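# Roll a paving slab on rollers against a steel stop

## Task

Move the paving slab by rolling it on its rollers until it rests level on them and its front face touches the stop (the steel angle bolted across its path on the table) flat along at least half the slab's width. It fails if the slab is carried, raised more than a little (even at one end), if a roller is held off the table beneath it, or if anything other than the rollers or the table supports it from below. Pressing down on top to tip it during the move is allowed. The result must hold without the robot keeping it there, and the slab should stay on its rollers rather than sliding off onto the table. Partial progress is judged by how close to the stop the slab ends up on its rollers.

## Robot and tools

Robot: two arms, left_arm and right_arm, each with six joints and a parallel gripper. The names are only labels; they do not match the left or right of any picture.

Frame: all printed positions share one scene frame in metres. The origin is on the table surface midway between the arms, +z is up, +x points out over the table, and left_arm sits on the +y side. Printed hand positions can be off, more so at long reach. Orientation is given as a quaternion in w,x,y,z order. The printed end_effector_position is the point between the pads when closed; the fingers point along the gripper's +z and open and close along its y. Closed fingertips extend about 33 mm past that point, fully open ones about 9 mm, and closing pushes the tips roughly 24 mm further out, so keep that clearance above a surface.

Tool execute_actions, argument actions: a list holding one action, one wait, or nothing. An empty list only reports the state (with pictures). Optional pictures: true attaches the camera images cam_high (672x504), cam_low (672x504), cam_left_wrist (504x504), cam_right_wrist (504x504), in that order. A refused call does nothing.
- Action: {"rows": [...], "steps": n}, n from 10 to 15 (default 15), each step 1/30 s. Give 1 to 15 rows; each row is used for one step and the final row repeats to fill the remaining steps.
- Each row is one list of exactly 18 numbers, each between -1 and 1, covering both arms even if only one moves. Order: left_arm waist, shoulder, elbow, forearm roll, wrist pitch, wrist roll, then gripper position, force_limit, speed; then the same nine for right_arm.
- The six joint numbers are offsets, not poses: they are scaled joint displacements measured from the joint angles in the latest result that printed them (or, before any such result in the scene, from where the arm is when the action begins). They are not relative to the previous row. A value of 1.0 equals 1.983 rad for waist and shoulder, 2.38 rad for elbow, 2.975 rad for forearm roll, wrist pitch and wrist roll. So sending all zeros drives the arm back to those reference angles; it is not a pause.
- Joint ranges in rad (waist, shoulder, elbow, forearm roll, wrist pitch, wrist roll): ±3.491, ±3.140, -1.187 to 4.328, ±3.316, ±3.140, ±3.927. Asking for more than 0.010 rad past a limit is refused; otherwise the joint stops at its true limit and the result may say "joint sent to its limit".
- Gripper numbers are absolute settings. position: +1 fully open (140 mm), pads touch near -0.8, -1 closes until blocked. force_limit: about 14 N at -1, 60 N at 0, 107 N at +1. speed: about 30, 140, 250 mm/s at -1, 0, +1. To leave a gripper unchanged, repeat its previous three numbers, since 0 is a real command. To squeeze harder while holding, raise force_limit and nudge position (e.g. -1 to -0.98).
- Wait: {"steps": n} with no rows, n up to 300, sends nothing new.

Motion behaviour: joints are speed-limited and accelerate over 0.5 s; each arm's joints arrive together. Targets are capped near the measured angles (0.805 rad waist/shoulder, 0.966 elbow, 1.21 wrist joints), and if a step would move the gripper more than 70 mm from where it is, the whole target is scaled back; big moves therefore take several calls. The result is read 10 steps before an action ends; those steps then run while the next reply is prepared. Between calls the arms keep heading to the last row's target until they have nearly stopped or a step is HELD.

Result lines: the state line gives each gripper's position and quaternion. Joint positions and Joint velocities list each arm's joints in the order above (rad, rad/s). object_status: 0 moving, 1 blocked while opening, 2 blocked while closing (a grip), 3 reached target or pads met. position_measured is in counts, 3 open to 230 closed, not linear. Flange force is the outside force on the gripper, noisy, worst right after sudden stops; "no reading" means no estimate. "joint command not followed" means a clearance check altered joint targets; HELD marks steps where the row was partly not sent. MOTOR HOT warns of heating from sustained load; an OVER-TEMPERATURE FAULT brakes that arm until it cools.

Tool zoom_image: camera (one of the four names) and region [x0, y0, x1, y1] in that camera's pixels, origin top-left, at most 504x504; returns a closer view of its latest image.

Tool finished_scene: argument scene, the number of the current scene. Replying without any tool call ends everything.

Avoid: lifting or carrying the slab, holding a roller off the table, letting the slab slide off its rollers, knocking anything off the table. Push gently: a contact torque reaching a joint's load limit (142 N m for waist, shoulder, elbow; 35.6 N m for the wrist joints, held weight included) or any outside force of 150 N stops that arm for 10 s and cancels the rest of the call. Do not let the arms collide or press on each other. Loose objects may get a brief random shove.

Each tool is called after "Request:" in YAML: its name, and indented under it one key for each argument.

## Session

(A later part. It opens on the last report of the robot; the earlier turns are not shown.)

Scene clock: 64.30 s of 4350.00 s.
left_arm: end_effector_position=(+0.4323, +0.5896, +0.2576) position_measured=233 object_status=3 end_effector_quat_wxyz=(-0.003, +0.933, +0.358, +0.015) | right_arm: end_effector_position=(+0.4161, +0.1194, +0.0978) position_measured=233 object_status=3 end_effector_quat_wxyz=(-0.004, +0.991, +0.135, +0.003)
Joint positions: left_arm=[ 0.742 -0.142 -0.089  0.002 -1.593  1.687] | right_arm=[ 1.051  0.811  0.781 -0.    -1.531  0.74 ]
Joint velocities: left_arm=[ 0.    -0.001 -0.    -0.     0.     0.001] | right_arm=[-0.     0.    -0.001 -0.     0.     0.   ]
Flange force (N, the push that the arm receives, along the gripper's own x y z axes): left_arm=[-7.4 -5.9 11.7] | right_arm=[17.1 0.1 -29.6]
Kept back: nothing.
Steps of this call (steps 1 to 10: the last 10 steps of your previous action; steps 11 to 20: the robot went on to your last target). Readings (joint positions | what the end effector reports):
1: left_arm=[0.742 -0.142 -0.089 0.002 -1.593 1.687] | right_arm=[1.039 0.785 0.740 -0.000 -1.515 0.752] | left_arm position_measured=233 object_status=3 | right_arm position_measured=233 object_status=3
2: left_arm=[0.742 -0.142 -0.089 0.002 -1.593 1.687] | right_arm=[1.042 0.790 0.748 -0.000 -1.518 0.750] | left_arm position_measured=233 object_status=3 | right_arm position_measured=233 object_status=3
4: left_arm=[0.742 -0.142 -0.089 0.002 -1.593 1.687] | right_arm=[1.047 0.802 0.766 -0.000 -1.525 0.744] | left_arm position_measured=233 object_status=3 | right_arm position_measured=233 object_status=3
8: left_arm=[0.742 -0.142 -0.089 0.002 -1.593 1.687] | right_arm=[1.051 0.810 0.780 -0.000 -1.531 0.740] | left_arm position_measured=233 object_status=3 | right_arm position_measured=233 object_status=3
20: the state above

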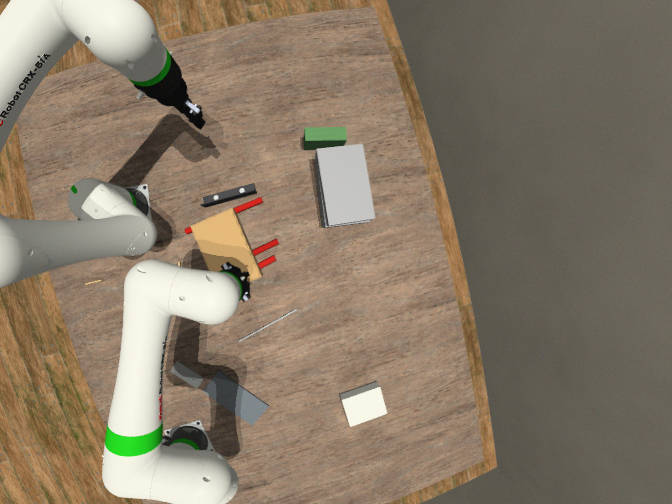

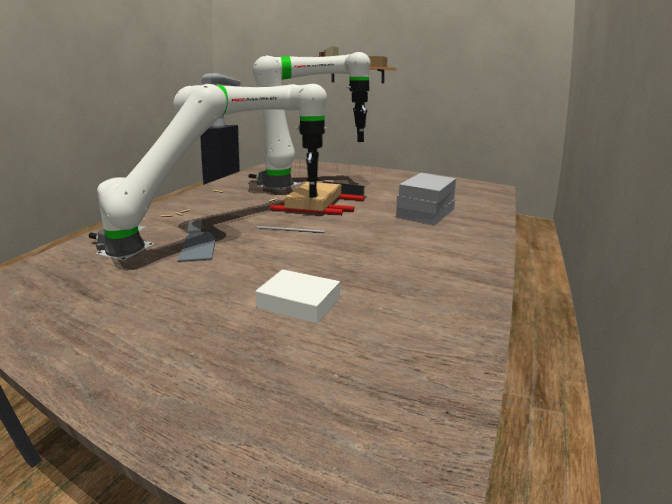

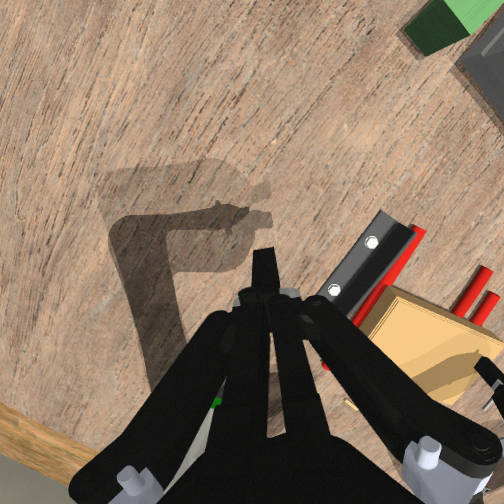

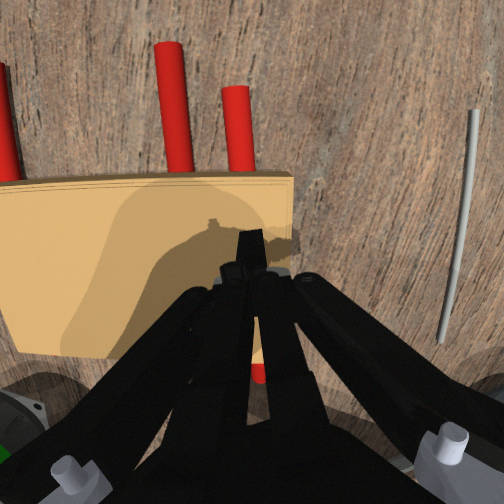

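Request:
execute_actions:
  actions:
    - {"rows":[[0,0,0,0,0,0,-1,0,0,0,0,0.06,0,-0.048,0,-1,0,0],[0,0,0,0,0,0,-1,0,0,0,0,0.06,0,-0.048,0,-1,0,0],[0,0,0,0,0,0,-1,0,0,0,0,0.06,0,-0.048,0,-1,0,0],[0,0,0,0,0,0,-1,0,0,0,0,0.06,0,-0.048,0,-1,0,0],[0,0,0,0,0,0,-1,0,0,0,0,0.06,0,-0.048,0,-1,0,0],[0,0,0,0,0,0,-1,0,0,-0.037,-0.059,-0.03,0,-0.015,0.025,-1,0,0]]}

Request:
execute_actions:
  actions:
    - {"steps":22}
  pictures: true

Scene clock: 66.37 s of 4350.00 s.
left_arm: end_effector_position=(+0.4323, +0.5896, +0.2576) position_measured=233 object_status=3 end_effector_quat_wxyz=(-0.003, +0.933, +0.358, +0.015) | right_arm: end_effector_position=(+0.4153, +0.1196, +0.1215) position_measured=233 object_status=3 end_effector_quat_wxyz=(-0.004, +0.991, +0.135, +0.002)
Joint positions: left_arm=[ 0.742 -0.142 -0.089  0.002 -1.593  1.687] | right_arm=[ 1.052  0.812  0.838 -0.002 -1.589  0.74 ]
Joint velocities: left_arm=[ 0.    -0.002  0.001 -0.    -0.001 -0.   ] | right_arm=[ 0.001 -0.005  0.814  0.001 -0.802  0.001]
Flange force (N, the push that the arm receives, along the gripper's own x y z axes): left_arm=[-7.2 -7.3 10.4] | right_arm=[3.5 -2.9 18.6]
Steps of this call (steps 1 to 15: the robot went on to your last target; steps 16 to 57: nothing new was sent; steps 58 to 62: the first 5 steps of this action). Readings (joint positions | what the end effector reports):
58: left_arm=[0.742 -0.142 -0.089 0.002 -1.593 1.687] | right_arm=[1.051 0.811 0.782 -0.000 -1.531 0.740] | left_arm position_measured=233 object_status=3 | right_arm position_measured=233 object_status=3
59: left_arm=[0.742 -0.142 -0.089 0.002 -1.593 1.687] | right_arm=[1.052 0.812 0.785 -0.001 -1.536 0.740] | left_arm position_measured=233 object_status=3 | right_arm position_measured=233 object_status=3
61: left_arm=[0.742 -0.142 -0.089 0.002 -1.593 1.687] | right_arm=[1.052 0.813 0.813 -0.002 -1.564 0.740] | left_arm position_measured=233 object_status=3 | right_arm position_measured=233 object_status=3
62: the state above

Scene clock: 67.10 s of 4350.00 s.
left_arm: end_effector_position=(+0.4323, +0.5896, +0.2576) position_measured=233 object_status=3 end_effector_quat_wxyz=(-0.003, +0.933, +0.358, +0.015) | right_arm: end_effector_position=(+0.4406, +0.0556, +0.1503) position_measured=233 object_status=3 end_effector_quat_wxyz=(-0.004, +0.991, +0.135, +0.003)
Joint positions: left_arm=[ 0.742 -0.142 -0.089  0.002 -1.593  1.687] | right_arm=[ 0.978  0.694  0.71  -0.    -1.576  0.814]
Joint velocities: left_arm=[-0.001  0.    -0.001 -0.    -0.    -0.001] | right_arm=[-0.001 -0.001 -0.001 -0.    -0.001  0.001]
Flange force (N, the push that the arm receives, along the gripper's own x y z axes): left_arm=[-6.7 -5.4 10.4] | right_arm=[3.3 -2.7 2.9]
Kept back: nothing.
Steps of this call (steps 1 to 10: the last 10 steps of your previous action; steps 11 to 22: the robot went on to your last target). Readings (joint positions | what the end effector reports):
1: left_arm=[0.742 -0.142 -0.089 0.002 -1.593 1.687] | right_arm=[1.052 0.812 0.865 -0.001 -1.615 0.740] | left_arm position_measured=233 object_status=3 | right_arm position_measured=233 object_status=3
2: left_arm=[0.742 -0.142 -0.089 0.002 -1.593 1.687] | right_arm=[1.051 0.809 0.888 -0.001 -1.637 0.740] | left_arm position_measured=233 object_status=3 | right_arm position_measured=233 object_status=3
4: left_arm=[0.742 -0.142 -0.089 0.002 -1.593 1.687] | right_arm=[1.040 0.792 0.911 -0.000 -1.655 0.752] | left_arm position_measured=233 object_status=3 | right_arm position_measured=233 object_status=3
8: left_arm=[0.742 -0.142 -0.089 0.002 -1.593 1.687] | right_arm=[1.003 0.733 0.874 0.000 -1.634 0.789] | left_arm position_measured=233 object_status=3 | right_arm position_measured=233 object_status=3
22: the state above

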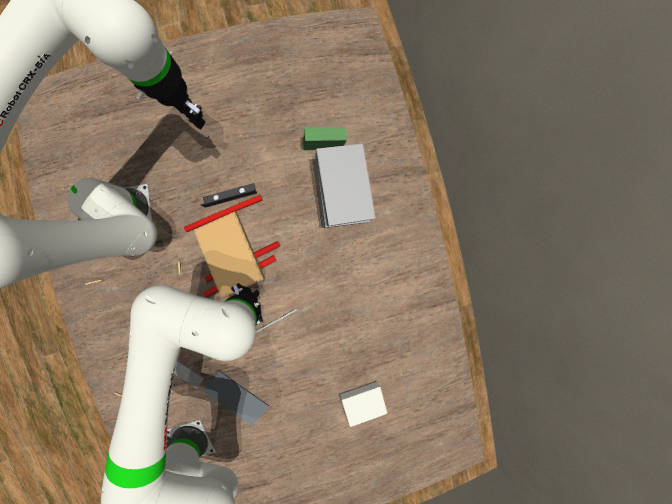

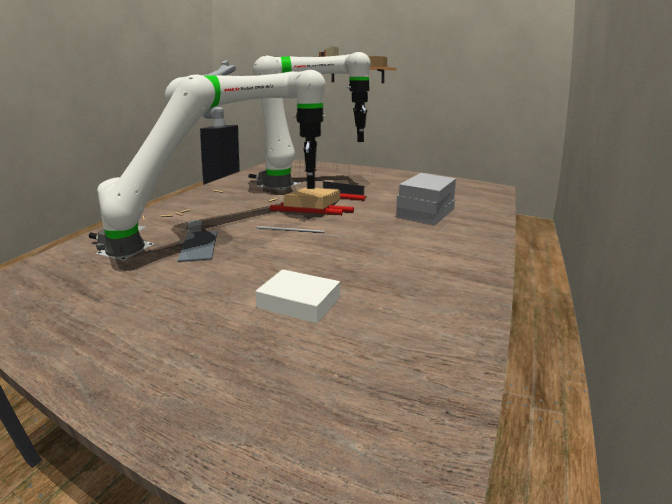

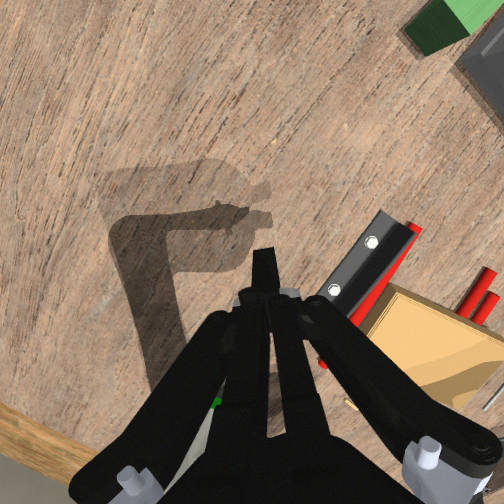

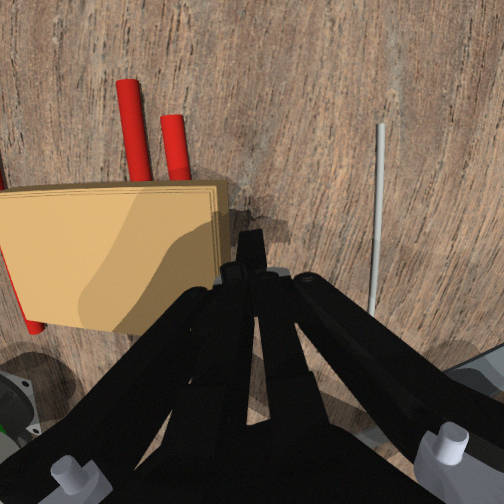

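Request:
execute_actions:
  actions: []

Scene clock: 68.40 s of 4350.00 s.
left_arm: end_effector_position=(+0.4323, +0.5896, +0.2576) position_measured=233 object_status=3 end_effector_quat_wxyz=(-0.003, +0.933, +0.358, +0.015) | right_arm: end_effector_position=(+0.4405, +0.0556, +0.1502) position_measured=233 object_status=3 end_effector_quat_wxyz=(-0.004, +0.991, +0.135, +0.003)
Joint positions: left_arm=[ 0.742 -0.142 -0.089  0.002 -1.593  1.687] | right_arm=[ 0.978  0.694  0.71  -0.    -1.576  0.814]
Joint velocities: left_arm=[ 0.    -0.001 -0.001  0.     0.001 -0.002] | right_arm=[-0.     0.     0.001  0.     0.001 -0.001]
Flange force (N, the push that the arm receives, along the gripper's own x y z axes): left_arm=[-7.7 -5.8 11.7] | right_arm=[3.0 -2.3 3.4]
Kept back: nothing.
Steps of this call (steps 1 to 15: the robot went on to your last target; steps 16 to 39: nothing new was sent). Readings (joint positions | what the end effector reports):
1: left_arm=[0.742 -0.142 -0.089 0.002 -1.593 1.687] | right_arm=[0.978 0.694 0.710 -0.000 -1.576 0.814] | left_arm position_measured=233 object_status=3 | right_arm position_measured=233 object_status=3
2: left_arm=[0.742 -0.142 -0.089 0.002 -1.593 1.687] | right_arm=[0.978 0.694 0.710 -0.000 -1.576 0.814] | left_arm position_measured=233 object_status=3 | right_arm position_measured=233 object_status=3
4: left_arm=[0.742 -0.142 -0.089 0.002 -1.593 1.687] | right_arm=[0.978 0.694 0.710 -0.000 -1.576 0.814] | left_arm position_measured=233 object_status=3 | right_arm position_measured=233 object_status=3
8: left_arm=[0.742 -0.142 -0.089 0.002 -1.593 1.687] | right_arm=[0.978 0.694 0.710 -0.000 -1.576 0.814] | left_arm position_measured=233 object_status=3 | right_arm position_measured=233 object_status=3
39: the state above
All arms were judged still, so your last target was given up. Only a new action makes them travel on or press farther. Fingers that are still opening or closing keep moving.

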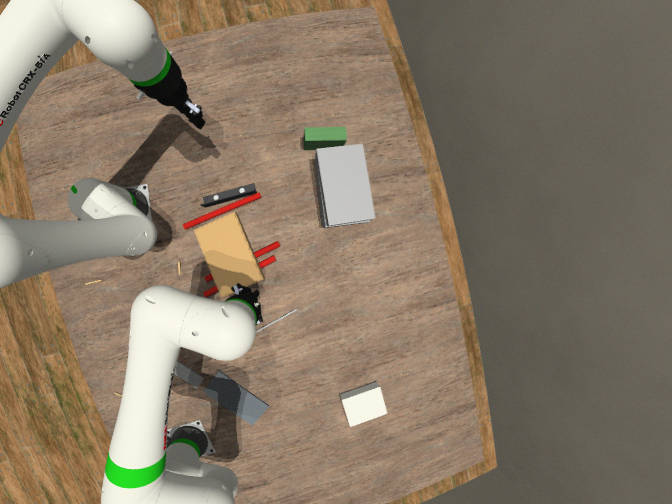

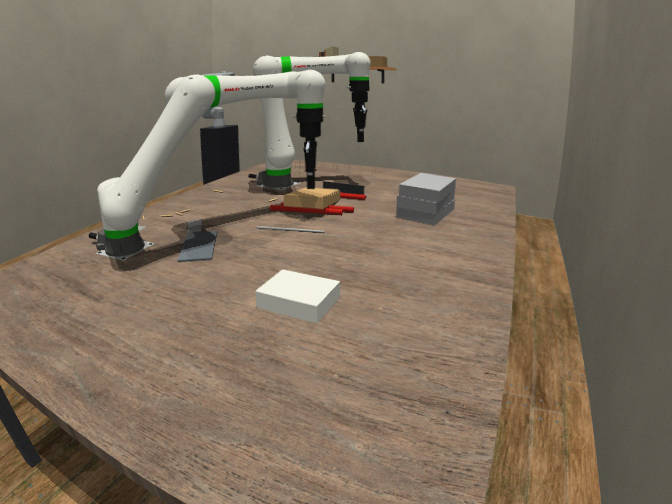

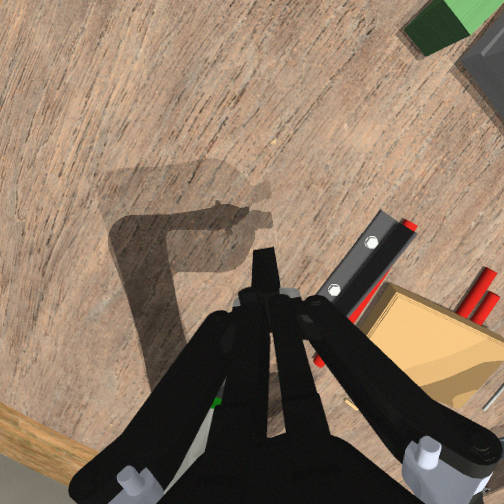

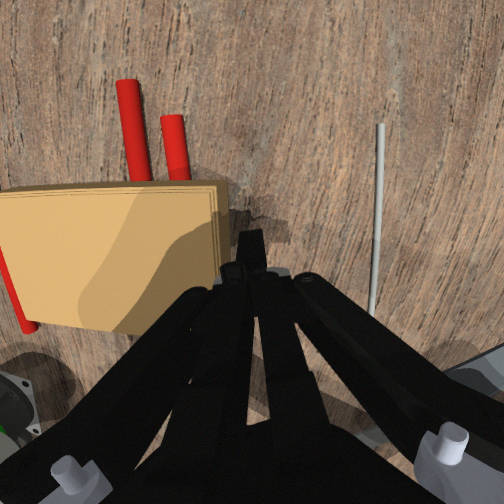

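Request:
execute_actions:
  actions:
    - {"rows":[[0,0,0,0,0,0,-1,0,0,0,0,-0.079,0,0.06,0,-1,0,0]],"steps":15}

Request:
execute_actions:
  actions:
    - {"steps":15}

Request:
execute_actions:
  actions:
    - {"rows":[[0,0,0,0,0,0,-1,0,0,0.002,0.005,0.007,0,-0.002,-0.001,-1,0,0],[0,0,0,0,0,0,-1,0,0,0.005,0.01,0.014,0,-0.004,-0.003,-1,0,0],[0,0,0,0,0,0,-1,0,0,0.007,0.015,0.021,0,-0.007,-0.004,-1,0,0],[0,0,0,0,0,0,-1,0,0,0.009,0.02,0.028,0,-0.009,-0.006,-1,0,0]],"steps":15}

Request:
execute_actions:
  actions:
    - {"steps":20}
  pictures: true

Scene clock: 69.20 s of 4350.00 s.
left_arm: end_effector_position=(+0.4323, +0.5896, +0.2576) position_measured=233 object_status=3 end_effector_quat_wxyz=(-0.003, +0.933, +0.358, +0.015) | right_arm: end_effector_position=(+0.4399, +0.0545, +0.1256) position_measured=233 object_status=3 end_effector_quat_wxyz=(-0.003, +0.991, +0.135, +0.002)
Joint positions: left_arm=[ 0.742 -0.142 -0.089  0.002 -1.593  1.687] | right_arm=[ 0.978  0.694  0.653 -0.    -1.521  0.814]
Joint velocities: left_arm=[ 0.001 -0.     0.001 -0.    -0.    -0.001] | right_arm=[-0.001  0.    -0.831  0.001  0.781 -0.   ]
Flange force (N, the push that the arm receives, along the gripper's own x y z axes): left_arm=[-8.3 -5.1 10.4] | right_arm=[6.1 -2.0 -15.7]
Steps of this call (steps 1 to 19: nothing new was sent; steps 20 to 24: the first 5 steps of this action). Readings (joint positions | what the end effector reports):
20: left_arm=[0.742 -0.142 -0.089 0.002 -1.593 1.687] | right_arm=[0.978 0.694 0.710 -0.000 -1.575 0.814] | left_arm position_measured=233 object_status=3 | right_arm position_measured=233 object_status=3
21: left_arm=[0.742 -0.142 -0.089 0.002 -1.593 1.687] | right_arm=[0.978 0.694 0.706 -0.000 -1.571 0.814] | left_arm position_measured=233 object_status=3 | right_arm position_measured=233 object_status=3
23: left_arm=[0.742 -0.142 -0.089 0.002 -1.593 1.687] | right_arm=[0.978 0.694 0.677 -0.000 -1.544 0.814] | left_arm position_measured=233 object_status=3 | right_arm position_measured=233 object_status=3
24: the state above

Scene clock: 69.70 s of 4350.00 s.
left_arm: end_effector_position=(+0.4323, +0.5896, +0.2576) position_measured=233 object_status=3 end_effector_quat_wxyz=(-0.003, +0.933, +0.358, +0.015) | right_arm: end_effector_position=(+0.4355, +0.0473, +0.0698) position_measured=233 object_status=3 end_effector_quat_wxyz=(-0.001, +0.991, +0.135, +0.000)
Joint positions: left_arm=[ 0.742 -0.142 -0.089  0.002 -1.593  1.687] | right_arm=[ 0.978  0.694  0.522 -0.    -1.397  0.814]
Joint velocities: left_arm=[ 0.     0.001 -0.    -0.     0.    -0.   ] | right_arm=[-0.    -0.001 -0.001 -0.001  0.001 -0.   ]
Flange force (N, the push that the arm receives, along the gripper's own x y z axes): left_arm=[-7.8 -5.7 9.4] | right_arm=[1.1 -1.3 4.7]
Kept back: nothing.
Steps of this call (steps 1 to 10: the last 10 steps of your previous action; steps 11 to 15: the robot went on to your last target). Readings (joint positions | what the end effector reports):
1: left_arm=[0.742 -0.142 -0.089 0.002 -1.593 1.687] | right_arm=[0.978 0.694 0.622 -0.000 -1.492 0.814] | left_arm position_measured=233 object_status=3 | right_arm position_measured=233 object_status=3
2: left_arm=[0.742 -0.142 -0.089 0.002 -1.593 1.687] | right_arm=[0.978 0.695 0.592 -0.000 -1.464 0.814] | left_arm position_measured=233 object_status=3 | right_arm position_measured=233 object_status=3
4: left_arm=[0.742 -0.142 -0.089 0.002 -1.593 1.687] | right_arm=[0.978 0.695 0.547 -0.000 -1.422 0.814] | left_arm position_measured=233 object_status=3 | right_arm position_measured=233 object_status=3
8: left_arm=[0.742 -0.142 -0.089 0.002 -1.593 1.687] | right_arm=[0.978 0.694 0.523 -0.000 -1.398 0.814] | left_arm position_measured=233 object_status=3 | right_arm position_measured=233 object_status=3
15: the state above

Scene clock: 69.87 s of 4350.00 s.
left_arm: end_effector_position=(+0.4323, +0.5896, +0.2576) position_measured=233 object_status=3 end_effector_quat_wxyz=(-0.003, +0.933, +0.358, +0.015) | right_arm: end_effector_position=(+0.4345, +0.0575, +0.0701) position_measured=233 object_status=3 end_effector_quat_wxyz=(-0.001, +0.991, +0.136, +0.000)
Joint positions: left_arm=[ 0.742 -0.142 -0.089  0.002 -1.593  1.687] | right_arm=[ 0.987  0.714  0.554 -0.    -1.41   0.806]
Joint velocities: left_arm=[-0.001  0.    -0.     0.     0.001 -0.   ] | right_arm=[ 0.098  0.217  0.363 -0.002 -0.149 -0.101]
Flange force (N, the push that the arm receives, along the gripper's own x y z axes): left_arm=[-9.5 -4.0 10.6] | right_arm=[1.5 1.2 2.4]
Steps of this call (steps 1 to 5: the first 5 steps of this action). Readings (joint positions | what the end effector reports):
1: left_arm=[0.742 -0.142 -0.089 0.002 -1.593 1.687] | right_arm=[0.978 0.694 0.522 -0.000 -1.397 0.814] | left_arm position_measured=233 object_status=3 | right_arm position_measured=233 object_status=3
2: left_arm=[0.742 -0.142 -0.089 0.002 -1.593 1.687] | right_arm=[0.978 0.696 0.525 -0.000 -1.398 0.814] | left_arm position_measured=233 object_status=3 | right_arm position_measured=233 object_status=3
4: left_arm=[0.742 -0.142 -0.089 0.002 -1.593 1.687] | right_arm=[0.984 0.707 0.543 -0.000 -1.405 0.809] | left_arm position_measured=233 object_status=3 | right_arm position_measured=233 object_status=3
5: the state above

Scene clock: 70.53 s of 4350.00 s.
left_arm: end_effector_position=(+0.4323, +0.5896, +0.2576) position_measured=233 object_status=3 end_effector_quat_wxyz=(-0.003, +0.933, +0.358, +0.015) | right_arm: end_effector_position=(+0.4332, +0.0678, +0.0706) position_measured=233 object_status=3 end_effector_quat_wxyz=(-0.001, +0.991, +0.135, +0.000)
Joint positions: left_arm=[ 0.742 -0.142 -0.089  0.002 -1.593  1.687] | right_arm=[ 0.996  0.734  0.589 -0.    -1.424  0.796]
Joint velocities: left_arm=[-0.001 -0.     0.001  0.001 -0.     0.001] | right_arm=[-0.001 -0.     0.002  0.001  0.    -0.001]
Flange force (N, the push that the arm receives, along the gripper's own x y z axes): left_arm=[-7.3 -4.3 10.9] | right_arm=[3.8 -3.4 4.0]
Kept back: nothing.
Steps of this call (steps 1 to 10: the last 10 steps of your previous action; steps 11 to 20: the robot went on to your last target). Readings (joint positions | what the end effector reports):
1: left_arm=[0.742 -0.142 -0.089 0.002 -1.593 1.687] | right_arm=[0.990 0.721 0.566 -0.000 -1.415 0.803] | left_arm position_measured=233 object_status=3 | right_arm position_measured=233 object_status=3
2: left_arm=[0.742 -0.142 -0.089 0.002 -1.593 1.687] | right_arm=[0.993 0.726 0.576 -0.000 -1.419 0.800] | left_arm position_measured=233 object_status=3 | right_arm position_measured=233 object_status=3
4: left_arm=[0.742 -0.142 -0.089 0.002 -1.593 1.687] | right_arm=[0.995 0.732 0.585 -0.000 -1.423 0.797] | left_arm position_measured=233 object_status=3 | right_arm position_measured=233 object_status=3
8: left_arm=[0.742 -0.142 -0.089 0.002 -1.593 1.687] | right_arm=[0.996 0.734 0.588 -0.000 -1.424 0.796] | left_arm position_measured=233 object_status=3 | right_arm position_measured=233 object_status=3
20: the state above

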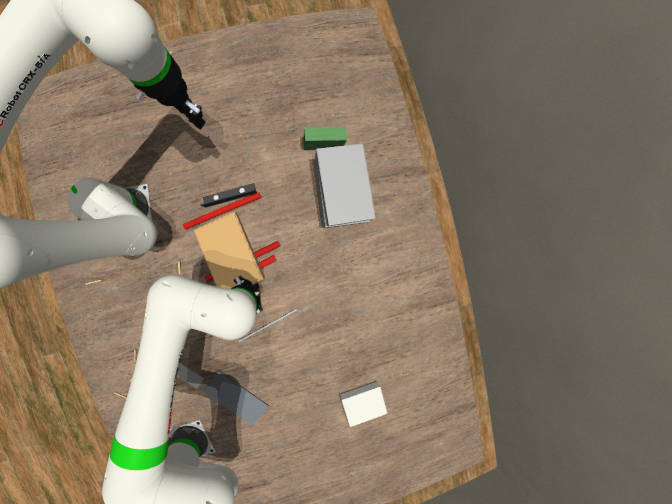

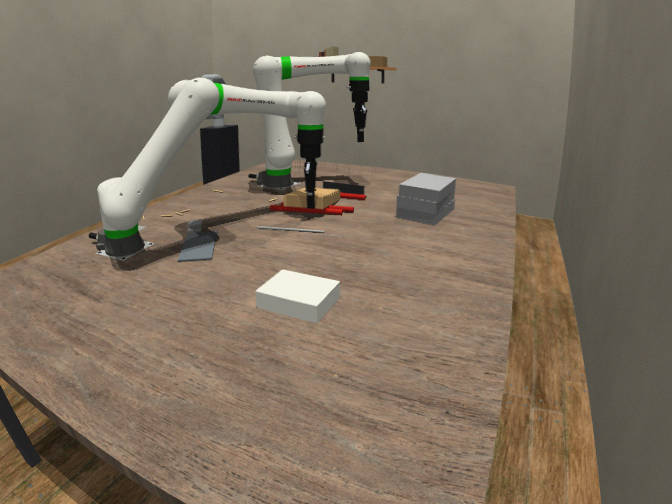

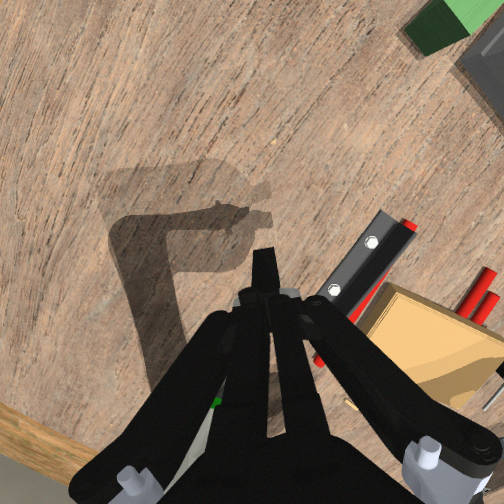

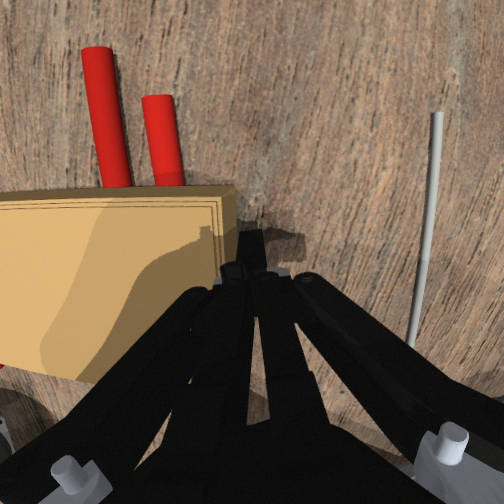

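Request:
zoom_image:
  camera: "cam_high"
  region: [170,170,310,310]

Request:
zoom_image:
  camera: "cam_left_wrist"
  region: [290,190,504,420]

Region (170, 170, 310, 310) of cam_high's 672x504 image, scaled by 3.600, with more detail than that image has.

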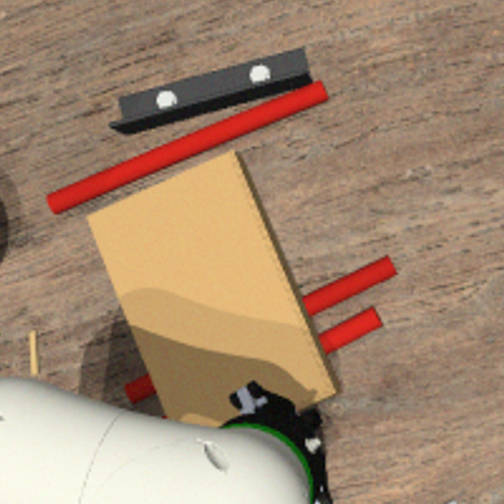

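Region (290, 190, 504, 420) of cam_left_wrist's 504x504 image, scaled by 2.191, with more detail than that image has; it fills the left 469 columns of this view, and the rest is white.

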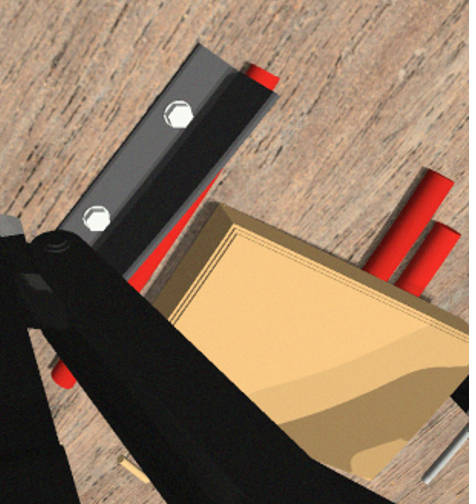

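Request:
zoom_image:
  camera: "cam_low"
  region: [260,170,380,230]

Region (260, 170, 380, 230) of cam_low's 672x504 image, scaled by 4.200, with more detail than that image has.

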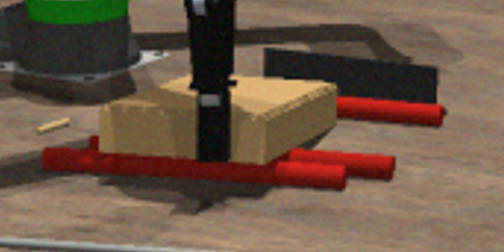

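Request:
execute_actions:
  actions:
    - {"rows":[[-0.341,-0.167,-0.205,0,0.042,0.078,-1,0,0,0,0,0,0,0,0,-1,0,0]],"steps":15}

Request:
execute_actions:
  actions:
    - {"steps":30}
  pictures: true

Scene clock: 72.93 s of 4350.00 s.
left_arm: end_effector_position=(+0.4289, +0.5656, +0.2514) position_measured=233 object_status=3 end_effector_quat_wxyz=(-0.002, +0.939, +0.343, +0.014) | right_arm: end_effector_position=(+0.4332, +0.0678, +0.0706) position_measured=233 object_status=3 end_effector_quat_wxyz=(-0.001, +0.991, +0.135, +0.000)
Joint positions: left_arm=[ 0.695 -0.166 -0.123  0.002 -1.584  1.703] | right_arm=[ 0.996  0.734  0.589 -0.    -1.424  0.796]
Joint velocities: left_arm=[-0.689 -0.339 -0.5    0.     0.128  0.238] | right_arm=[ 0.    -0.001 -0.    -0.001 -0.     0.   ]
Flange force (N, the push that the arm receives, along the gripper's own x y z axes): left_arm=[15.9 -11.1 2.2] | right_arm=[2.8 -2.2 4.2]
Steps of this call (steps 1 to 15: the robot went on to your last target; steps 16 to 67: nothing new was sent; steps 68 to 72: the first 5 steps of this action). Readings (joint positions | what the end effector reports):
68: left_arm=[0.742 -0.142 -0.089 0.002 -1.593 1.687] | right_arm=[0.996 0.734 0.589 -0.000 -1.424 0.796] | left_arm position_measured=233 object_status=3 | right_arm position_measured=233 object_status=3
69: left_arm=[0.739 -0.144 -0.091 0.002 -1.593 1.687] | right_arm=[0.996 0.734 0.589 -0.000 -1.424 0.796] | left_arm position_measured=233 object_status=3 | right_arm position_measured=233 object_status=3
71: left_arm=[0.715 -0.156 -0.109 0.002 -1.588 1.696] | right_arm=[0.996 0.734 0.589 -0.000 -1.424 0.796] | left_arm position_measured=233 object_status=3 | right_arm position_measured=233 object_status=3
72: the state above

Scene clock: 73.93 s of 4350.00 s.
left_arm: end_effector_position=(+0.2775, +0.3304, +0.1493) position_measured=233 object_status=3 end_effector_quat_wxyz=(+0.001, +0.990, +0.144, -0.000) | right_arm: end_effector_position=(+0.4332, +0.0678, +0.0706) position_measured=233 object_status=3 end_effector_quat_wxyz=(-0.001, +0.991, +0.135, +0.000)
Joint positions: left_arm=[ 0.067 -0.473 -0.577  0.002 -1.468  1.919] | right_arm=[ 0.996  0.734  0.589 -0.    -1.424  0.796]
Joint velocities: left_arm=[-0.007 -0.003 -0.003 -0.     0.001  0.002] | right_arm=[ 0.    -0.    -0.    -0.    -0.001  0.001]
Flange force (N, the push that the arm receives, along the gripper's own x y z axes): left_arm=[-1.6 -4.2 8.0] | right_arm=[1.2 -1.9 5.0]
Kept back: nothing.
Steps of this call (steps 1 to 10: the last 10 steps of your previous action; steps 11 to 30: the robot went on to your last target). Readings (joint positions | what the end effector reports):
1: left_arm=[0.669 -0.178 -0.142 0.002 -1.579 1.712] | right_arm=[0.996 0.734 0.589 -0.000 -1.424 0.796] | left_arm position_measured=233 object_status=3 | right_arm position_measured=233 object_status=3
2: left_arm=[0.642 -0.191 -0.161 0.002 -1.575 1.721] | right_arm=[0.996 0.734 0.589 -0.000 -1.424 0.796] | left_arm position_measured=233 object_status=3 | right_arm position_measured=233 object_status=3
4: left_arm=[0.593 -0.216 -0.197 0.002 -1.565 1.738] | right_arm=[0.996 0.734 0.589 -0.000 -1.424 0.796] | left_arm position_measured=233 object_status=3 | right_arm position_measured=233 object_status=3
8: left_arm=[0.495 -0.264 -0.268 0.002 -1.547 1.771] | right_arm=[0.996 0.734 0.589 -0.000 -1.424 0.796] | left_arm position_measured=233 object_status=3 | right_arm position_measured=233 object_status=3
30: the state above

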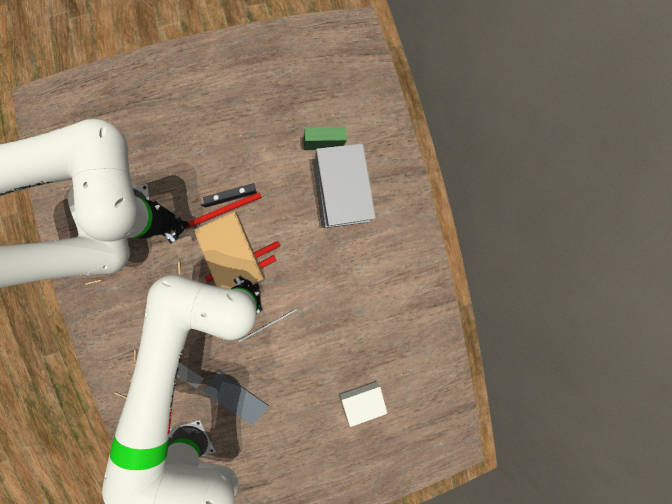

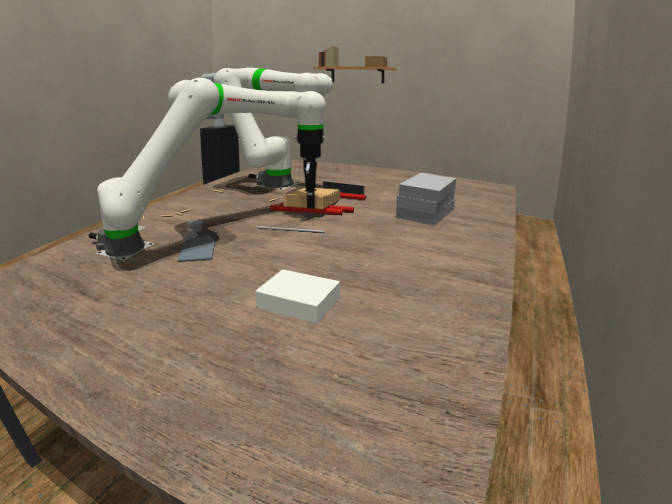

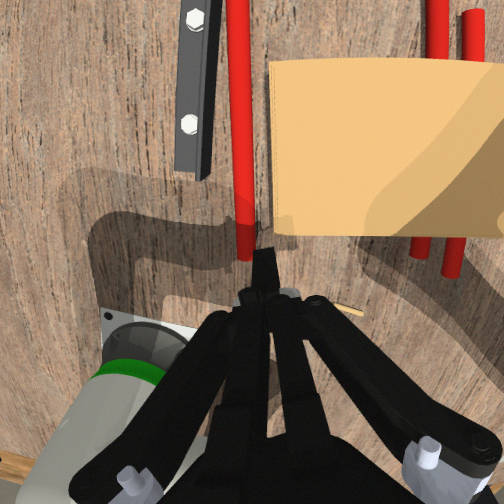

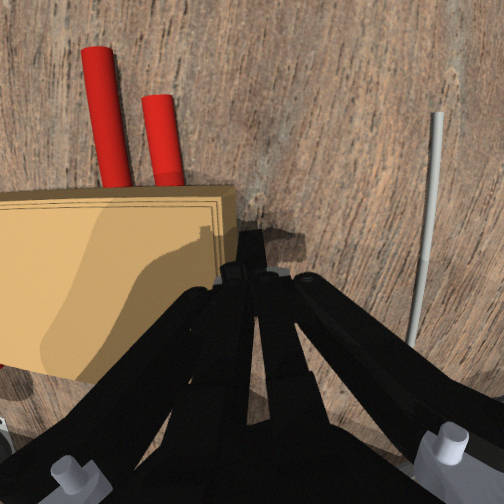

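Request:
execute_actions:
  actions:
    - {"rows":[[0,0,0,0,0,0,-1,0,0,0,0,0.05,0,-0.038,0,-1,0,0]],"steps":15}

Request:
execute_actions:
  actions:
    - {"steps":12}

Request:
execute_actions:
  actions:
    - {"rows":[[0,0,0,0,0,0,-1,0,0,0.017,0.037,0.051,0,-0.016,-0.011,-1,0,0]],"steps":15}

Request:
execute_actions:
  actions:
    - {"steps":15}
  pictures: true

Scene clock: 75.07 s of 4350.00 s.
left_arm: end_effector_position=(+0.2774, +0.3303, +0.1492) position_measured=233 object_status=3 end_effector_quat_wxyz=(+0.001, +0.990, +0.144, -0.000) | right_arm: end_effector_position=(+0.4351, +0.0711, +0.0945) position_measured=233 object_status=3 end_effector_quat_wxyz=(-0.002, +0.991, +0.135, +0.001)
Joint positions: left_arm=[ 0.066 -0.474 -0.577  0.002 -1.468  1.919] | right_arm=[ 0.996  0.734  0.645 -0.    -1.478  0.796]
Joint velocities: left_arm=[ 0.005 -0.     0.    -0.    -0.     0.   ] | right_arm=[ 0.001 -0.003  0.73  -0.    -0.676  0.001]
Flange force (N, the push that the arm receives, along the gripper's own x y z axes): left_arm=[-3.2 -6.5 8.5] | right_arm=[7.6 -6.3 19.2]
Steps of this call (steps 1 to 15: the robot went on to your last target; steps 16 to 29: nothing new was sent; steps 30 to 34: the first 5 steps of this action). Readings (joint positions | what the end effector reports):
30: left_arm=[0.066 -0.474 -0.577 0.002 -1.468 1.919] | right_arm=[0.996 0.734 0.589 -0.000 -1.424 0.796] | left_arm position_measured=233 object_status=3 | right_arm position_measured=233 object_status=3
31: left_arm=[0.066 -0.474 -0.577 0.002 -1.468 1.919] | right_arm=[0.996 0.734 0.593 -0.000 -1.428 0.796] | left_arm position_measured=233 object_status=3 | right_arm position_measured=233 object_status=3
33: left_arm=[0.066 -0.474 -0.577 0.002 -1.468 1.919] | right_arm=[0.996 0.734 0.621 -0.000 -1.455 0.796] | left_arm position_measured=233 object_status=3 | right_arm position_measured=233 object_status=3
34: the state above

Scene clock: 75.47 s of 4350.00 s.
left_arm: end_effector_position=(+0.2776, +0.3304, +0.1493) position_measured=233 object_status=3 end_effector_quat_wxyz=(+0.001, +0.990, +0.144, -0.000) | right_arm: end_effector_position=(+0.4365, +0.0734, +0.1215) position_measured=233 object_status=3 end_effector_quat_wxyz=(-0.003, +0.991, +0.135, +0.002)
Joint positions: left_arm=[ 0.067 -0.474 -0.577  0.002 -1.468  1.919] | right_arm=[ 0.996  0.734  0.708 -0.    -1.537  0.796]
Joint velocities: left_arm=[-0.     0.002  0.001 -0.     0.001 -0.   ] | right_arm=[ 0.001  0.     0.001 -0.    -0.002 -0.   ]
Flange force (N, the push that the arm receives, along the gripper's own x y z axes): left_arm=[-0.6 -4.5 9.4] | right_arm=[8.1 -7.0 1.4]
Kept back: nothing.
Steps of this call (steps 1 to 10: the last 10 steps of your previous action; steps 11 to 12: the robot went on to your last target). Readings (joint positions | what the end effector reports):
1: left_arm=[0.066 -0.474 -0.577 0.002 -1.468 1.919] | right_arm=[0.996 0.734 0.668 -0.000 -1.499 0.796] | left_arm position_measured=233 object_status=3 | right_arm position_measured=233 object_status=3
2: left_arm=[0.067 -0.474 -0.577 0.002 -1.468 1.919] | right_arm=[0.996 0.734 0.686 -0.000 -1.516 0.796] | left_arm position_measured=233 object_status=3 | right_arm position_measured=233 object_status=3
4: left_arm=[0.067 -0.474 -0.577 0.002 -1.468 1.919] | right_arm=[0.996 0.734 0.704 -0.000 -1.533 0.796] | left_arm position_measured=233 object_status=3 | right_arm position_measured=233 object_status=3
8: left_arm=[0.067 -0.474 -0.577 0.002 -1.468 1.919] | right_arm=[0.996 0.734 0.707 -0.000 -1.537 0.796] | left_arm position_measured=233 object_status=3 | right_arm position_measured=233 object_status=3
12: the state above

Scene clock: 75.63 s of 4350.00 s.
left_arm: end_effector_position=(+0.2776, +0.3304, +0.1493) position_measured=233 object_status=3 end_effector_quat_wxyz=(+0.001, +0.990, +0.144, -0.000) | right_arm: end_effector_position=(+0.4330, +0.0898, +0.1217) position_measured=233 object_status=3 end_effector_quat_wxyz=(-0.003, +0.991, +0.135, +0.002)
Joint positions: left_arm=[ 0.067 -0.474 -0.577  0.002 -1.468  1.919] | right_arm=[ 1.012  0.768  0.764 -0.    -1.559  0.781]
Joint velocities: left_arm=[ 0.    -0.001  0.    -0.    -0.    -0.001] | right_arm=[ 0.21   0.446  0.734 -0.    -0.282 -0.195]
Flange force (N, the push that the arm receives, along the gripper's own x y z axes): left_arm=[-3.5 -12.5 9.4] | right_arm=[-0.5 10.2 2.2]
Steps of this call (steps 1 to 5: the first 5 steps of this action). Readings (joint positions | what the end effector reports):
1: left_arm=[0.067 -0.474 -0.577 0.002 -1.468 1.919] | right_arm=[0.996 0.734 0.708 -0.000 -1.537 0.796] | left_arm position_measured=233 object_status=3 | right_arm position_measured=233 object_status=3
2: left_arm=[0.067 -0.474 -0.577 0.002 -1.468 1.919] | right_arm=[0.997 0.736 0.712 -0.000 -1.539 0.795] | left_arm position_measured=233 object_status=3 | right_arm position_measured=233 object_status=3
4: left_arm=[0.067 -0.474 -0.577 0.002 -1.468 1.919] | right_arm=[1.005 0.754 0.740 -0.000 -1.550 0.787] | left_arm position_measured=233 object_status=3 | right_arm position_measured=233 object_status=3
5: the state above

Scene clock: 76.13 s of 4350.00 s.
left_arm: end_effector_position=(+0.2776, +0.3304, +0.1493) position_measured=233 object_status=3 end_effector_quat_wxyz=(+0.001, +0.990, +0.144, -0.000) | right_arm: end_effector_position=(+0.4280, +0.1081, +0.1212) position_measured=233 object_status=3 end_effector_quat_wxyz=(-0.003, +0.991, +0.136, +0.002)
Joint positions: left_arm=[ 0.067 -0.474 -0.577  0.002 -1.468  1.919] | right_arm=[ 1.03   0.807  0.829 -0.    -1.585  0.763]
Joint velocities: left_arm=[ 0.    -0.001  0.001 -0.001 -0.001  0.001] | right_arm=[ 0.001 -0.     0.     0.001 -0.    -0.   ]
Flange force (N, the push that the arm receives, along the gripper's own x y z axes): left_arm=[-5.1 -9.3 11.3] | right_arm=[4.2 -3.7 2.9]
Kept back: nothing.
Steps of this call (steps 1 to 10: the last 10 steps of your previous action; steps 11 to 15: the robot went on to your last target). Readings (joint positions | what the end effector reports):
1: left_arm=[0.067 -0.474 -0.577 0.002 -1.468 1.919] | right_arm=[1.018 0.782 0.787 -0.000 -1.568 0.775] | left_arm position_measured=233 object_status=3 | right_arm position_measured=233 object_status=3
2: left_arm=[0.067 -0.474 -0.577 0.002 -1.468 1.919] | right_arm=[1.023 0.793 0.806 -0.000 -1.575 0.770] | left_arm position_measured=233 object_status=3 | right_arm position_measured=233 object_status=3
4: left_arm=[0.067 -0.474 -0.577 0.002 -1.468 1.919] | right_arm=[1.029 0.805 0.825 -0.000 -1.583 0.764] | left_arm position_measured=233 object_status=3 | right_arm position_measured=233 object_status=3
8: left_arm=[0.067 -0.474 -0.577 0.002 -1.468 1.919] | right_arm=[1.029 0.807 0.829 -0.000 -1.584 0.763] | left_arm position_measured=233 object_status=3 | right_arm position_measured=233 object_status=3
15: the state above

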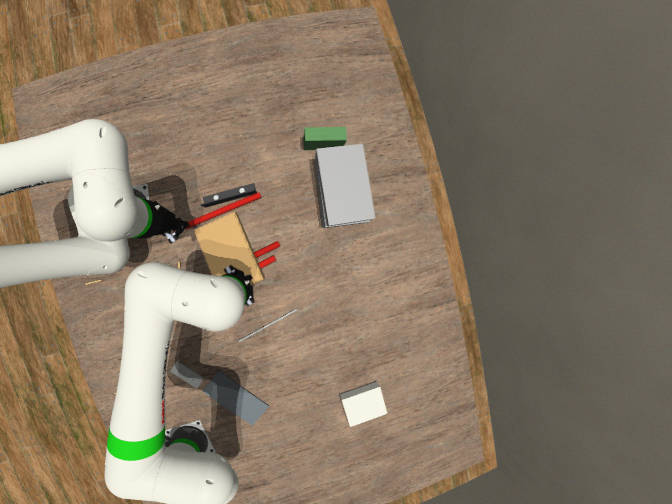

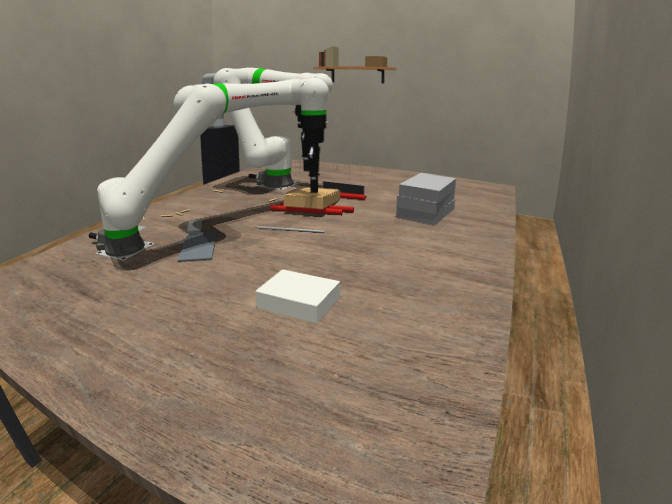

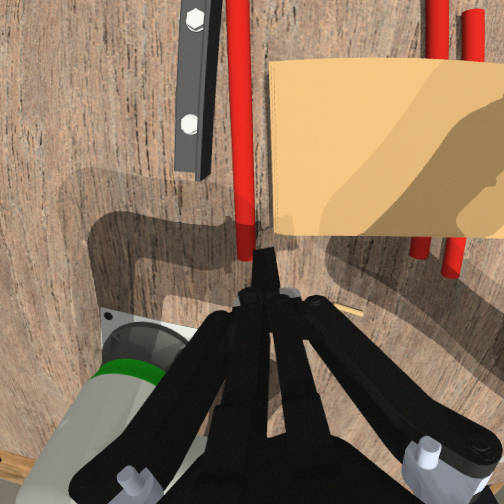

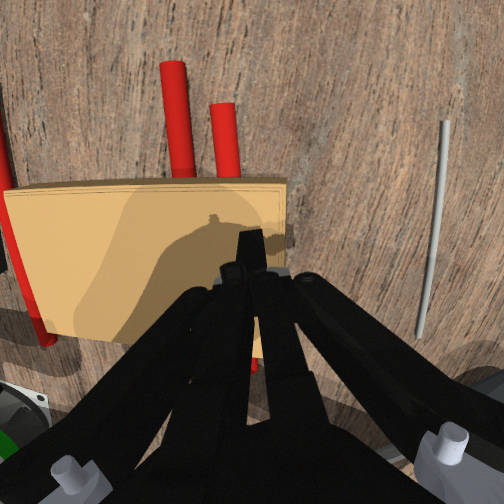

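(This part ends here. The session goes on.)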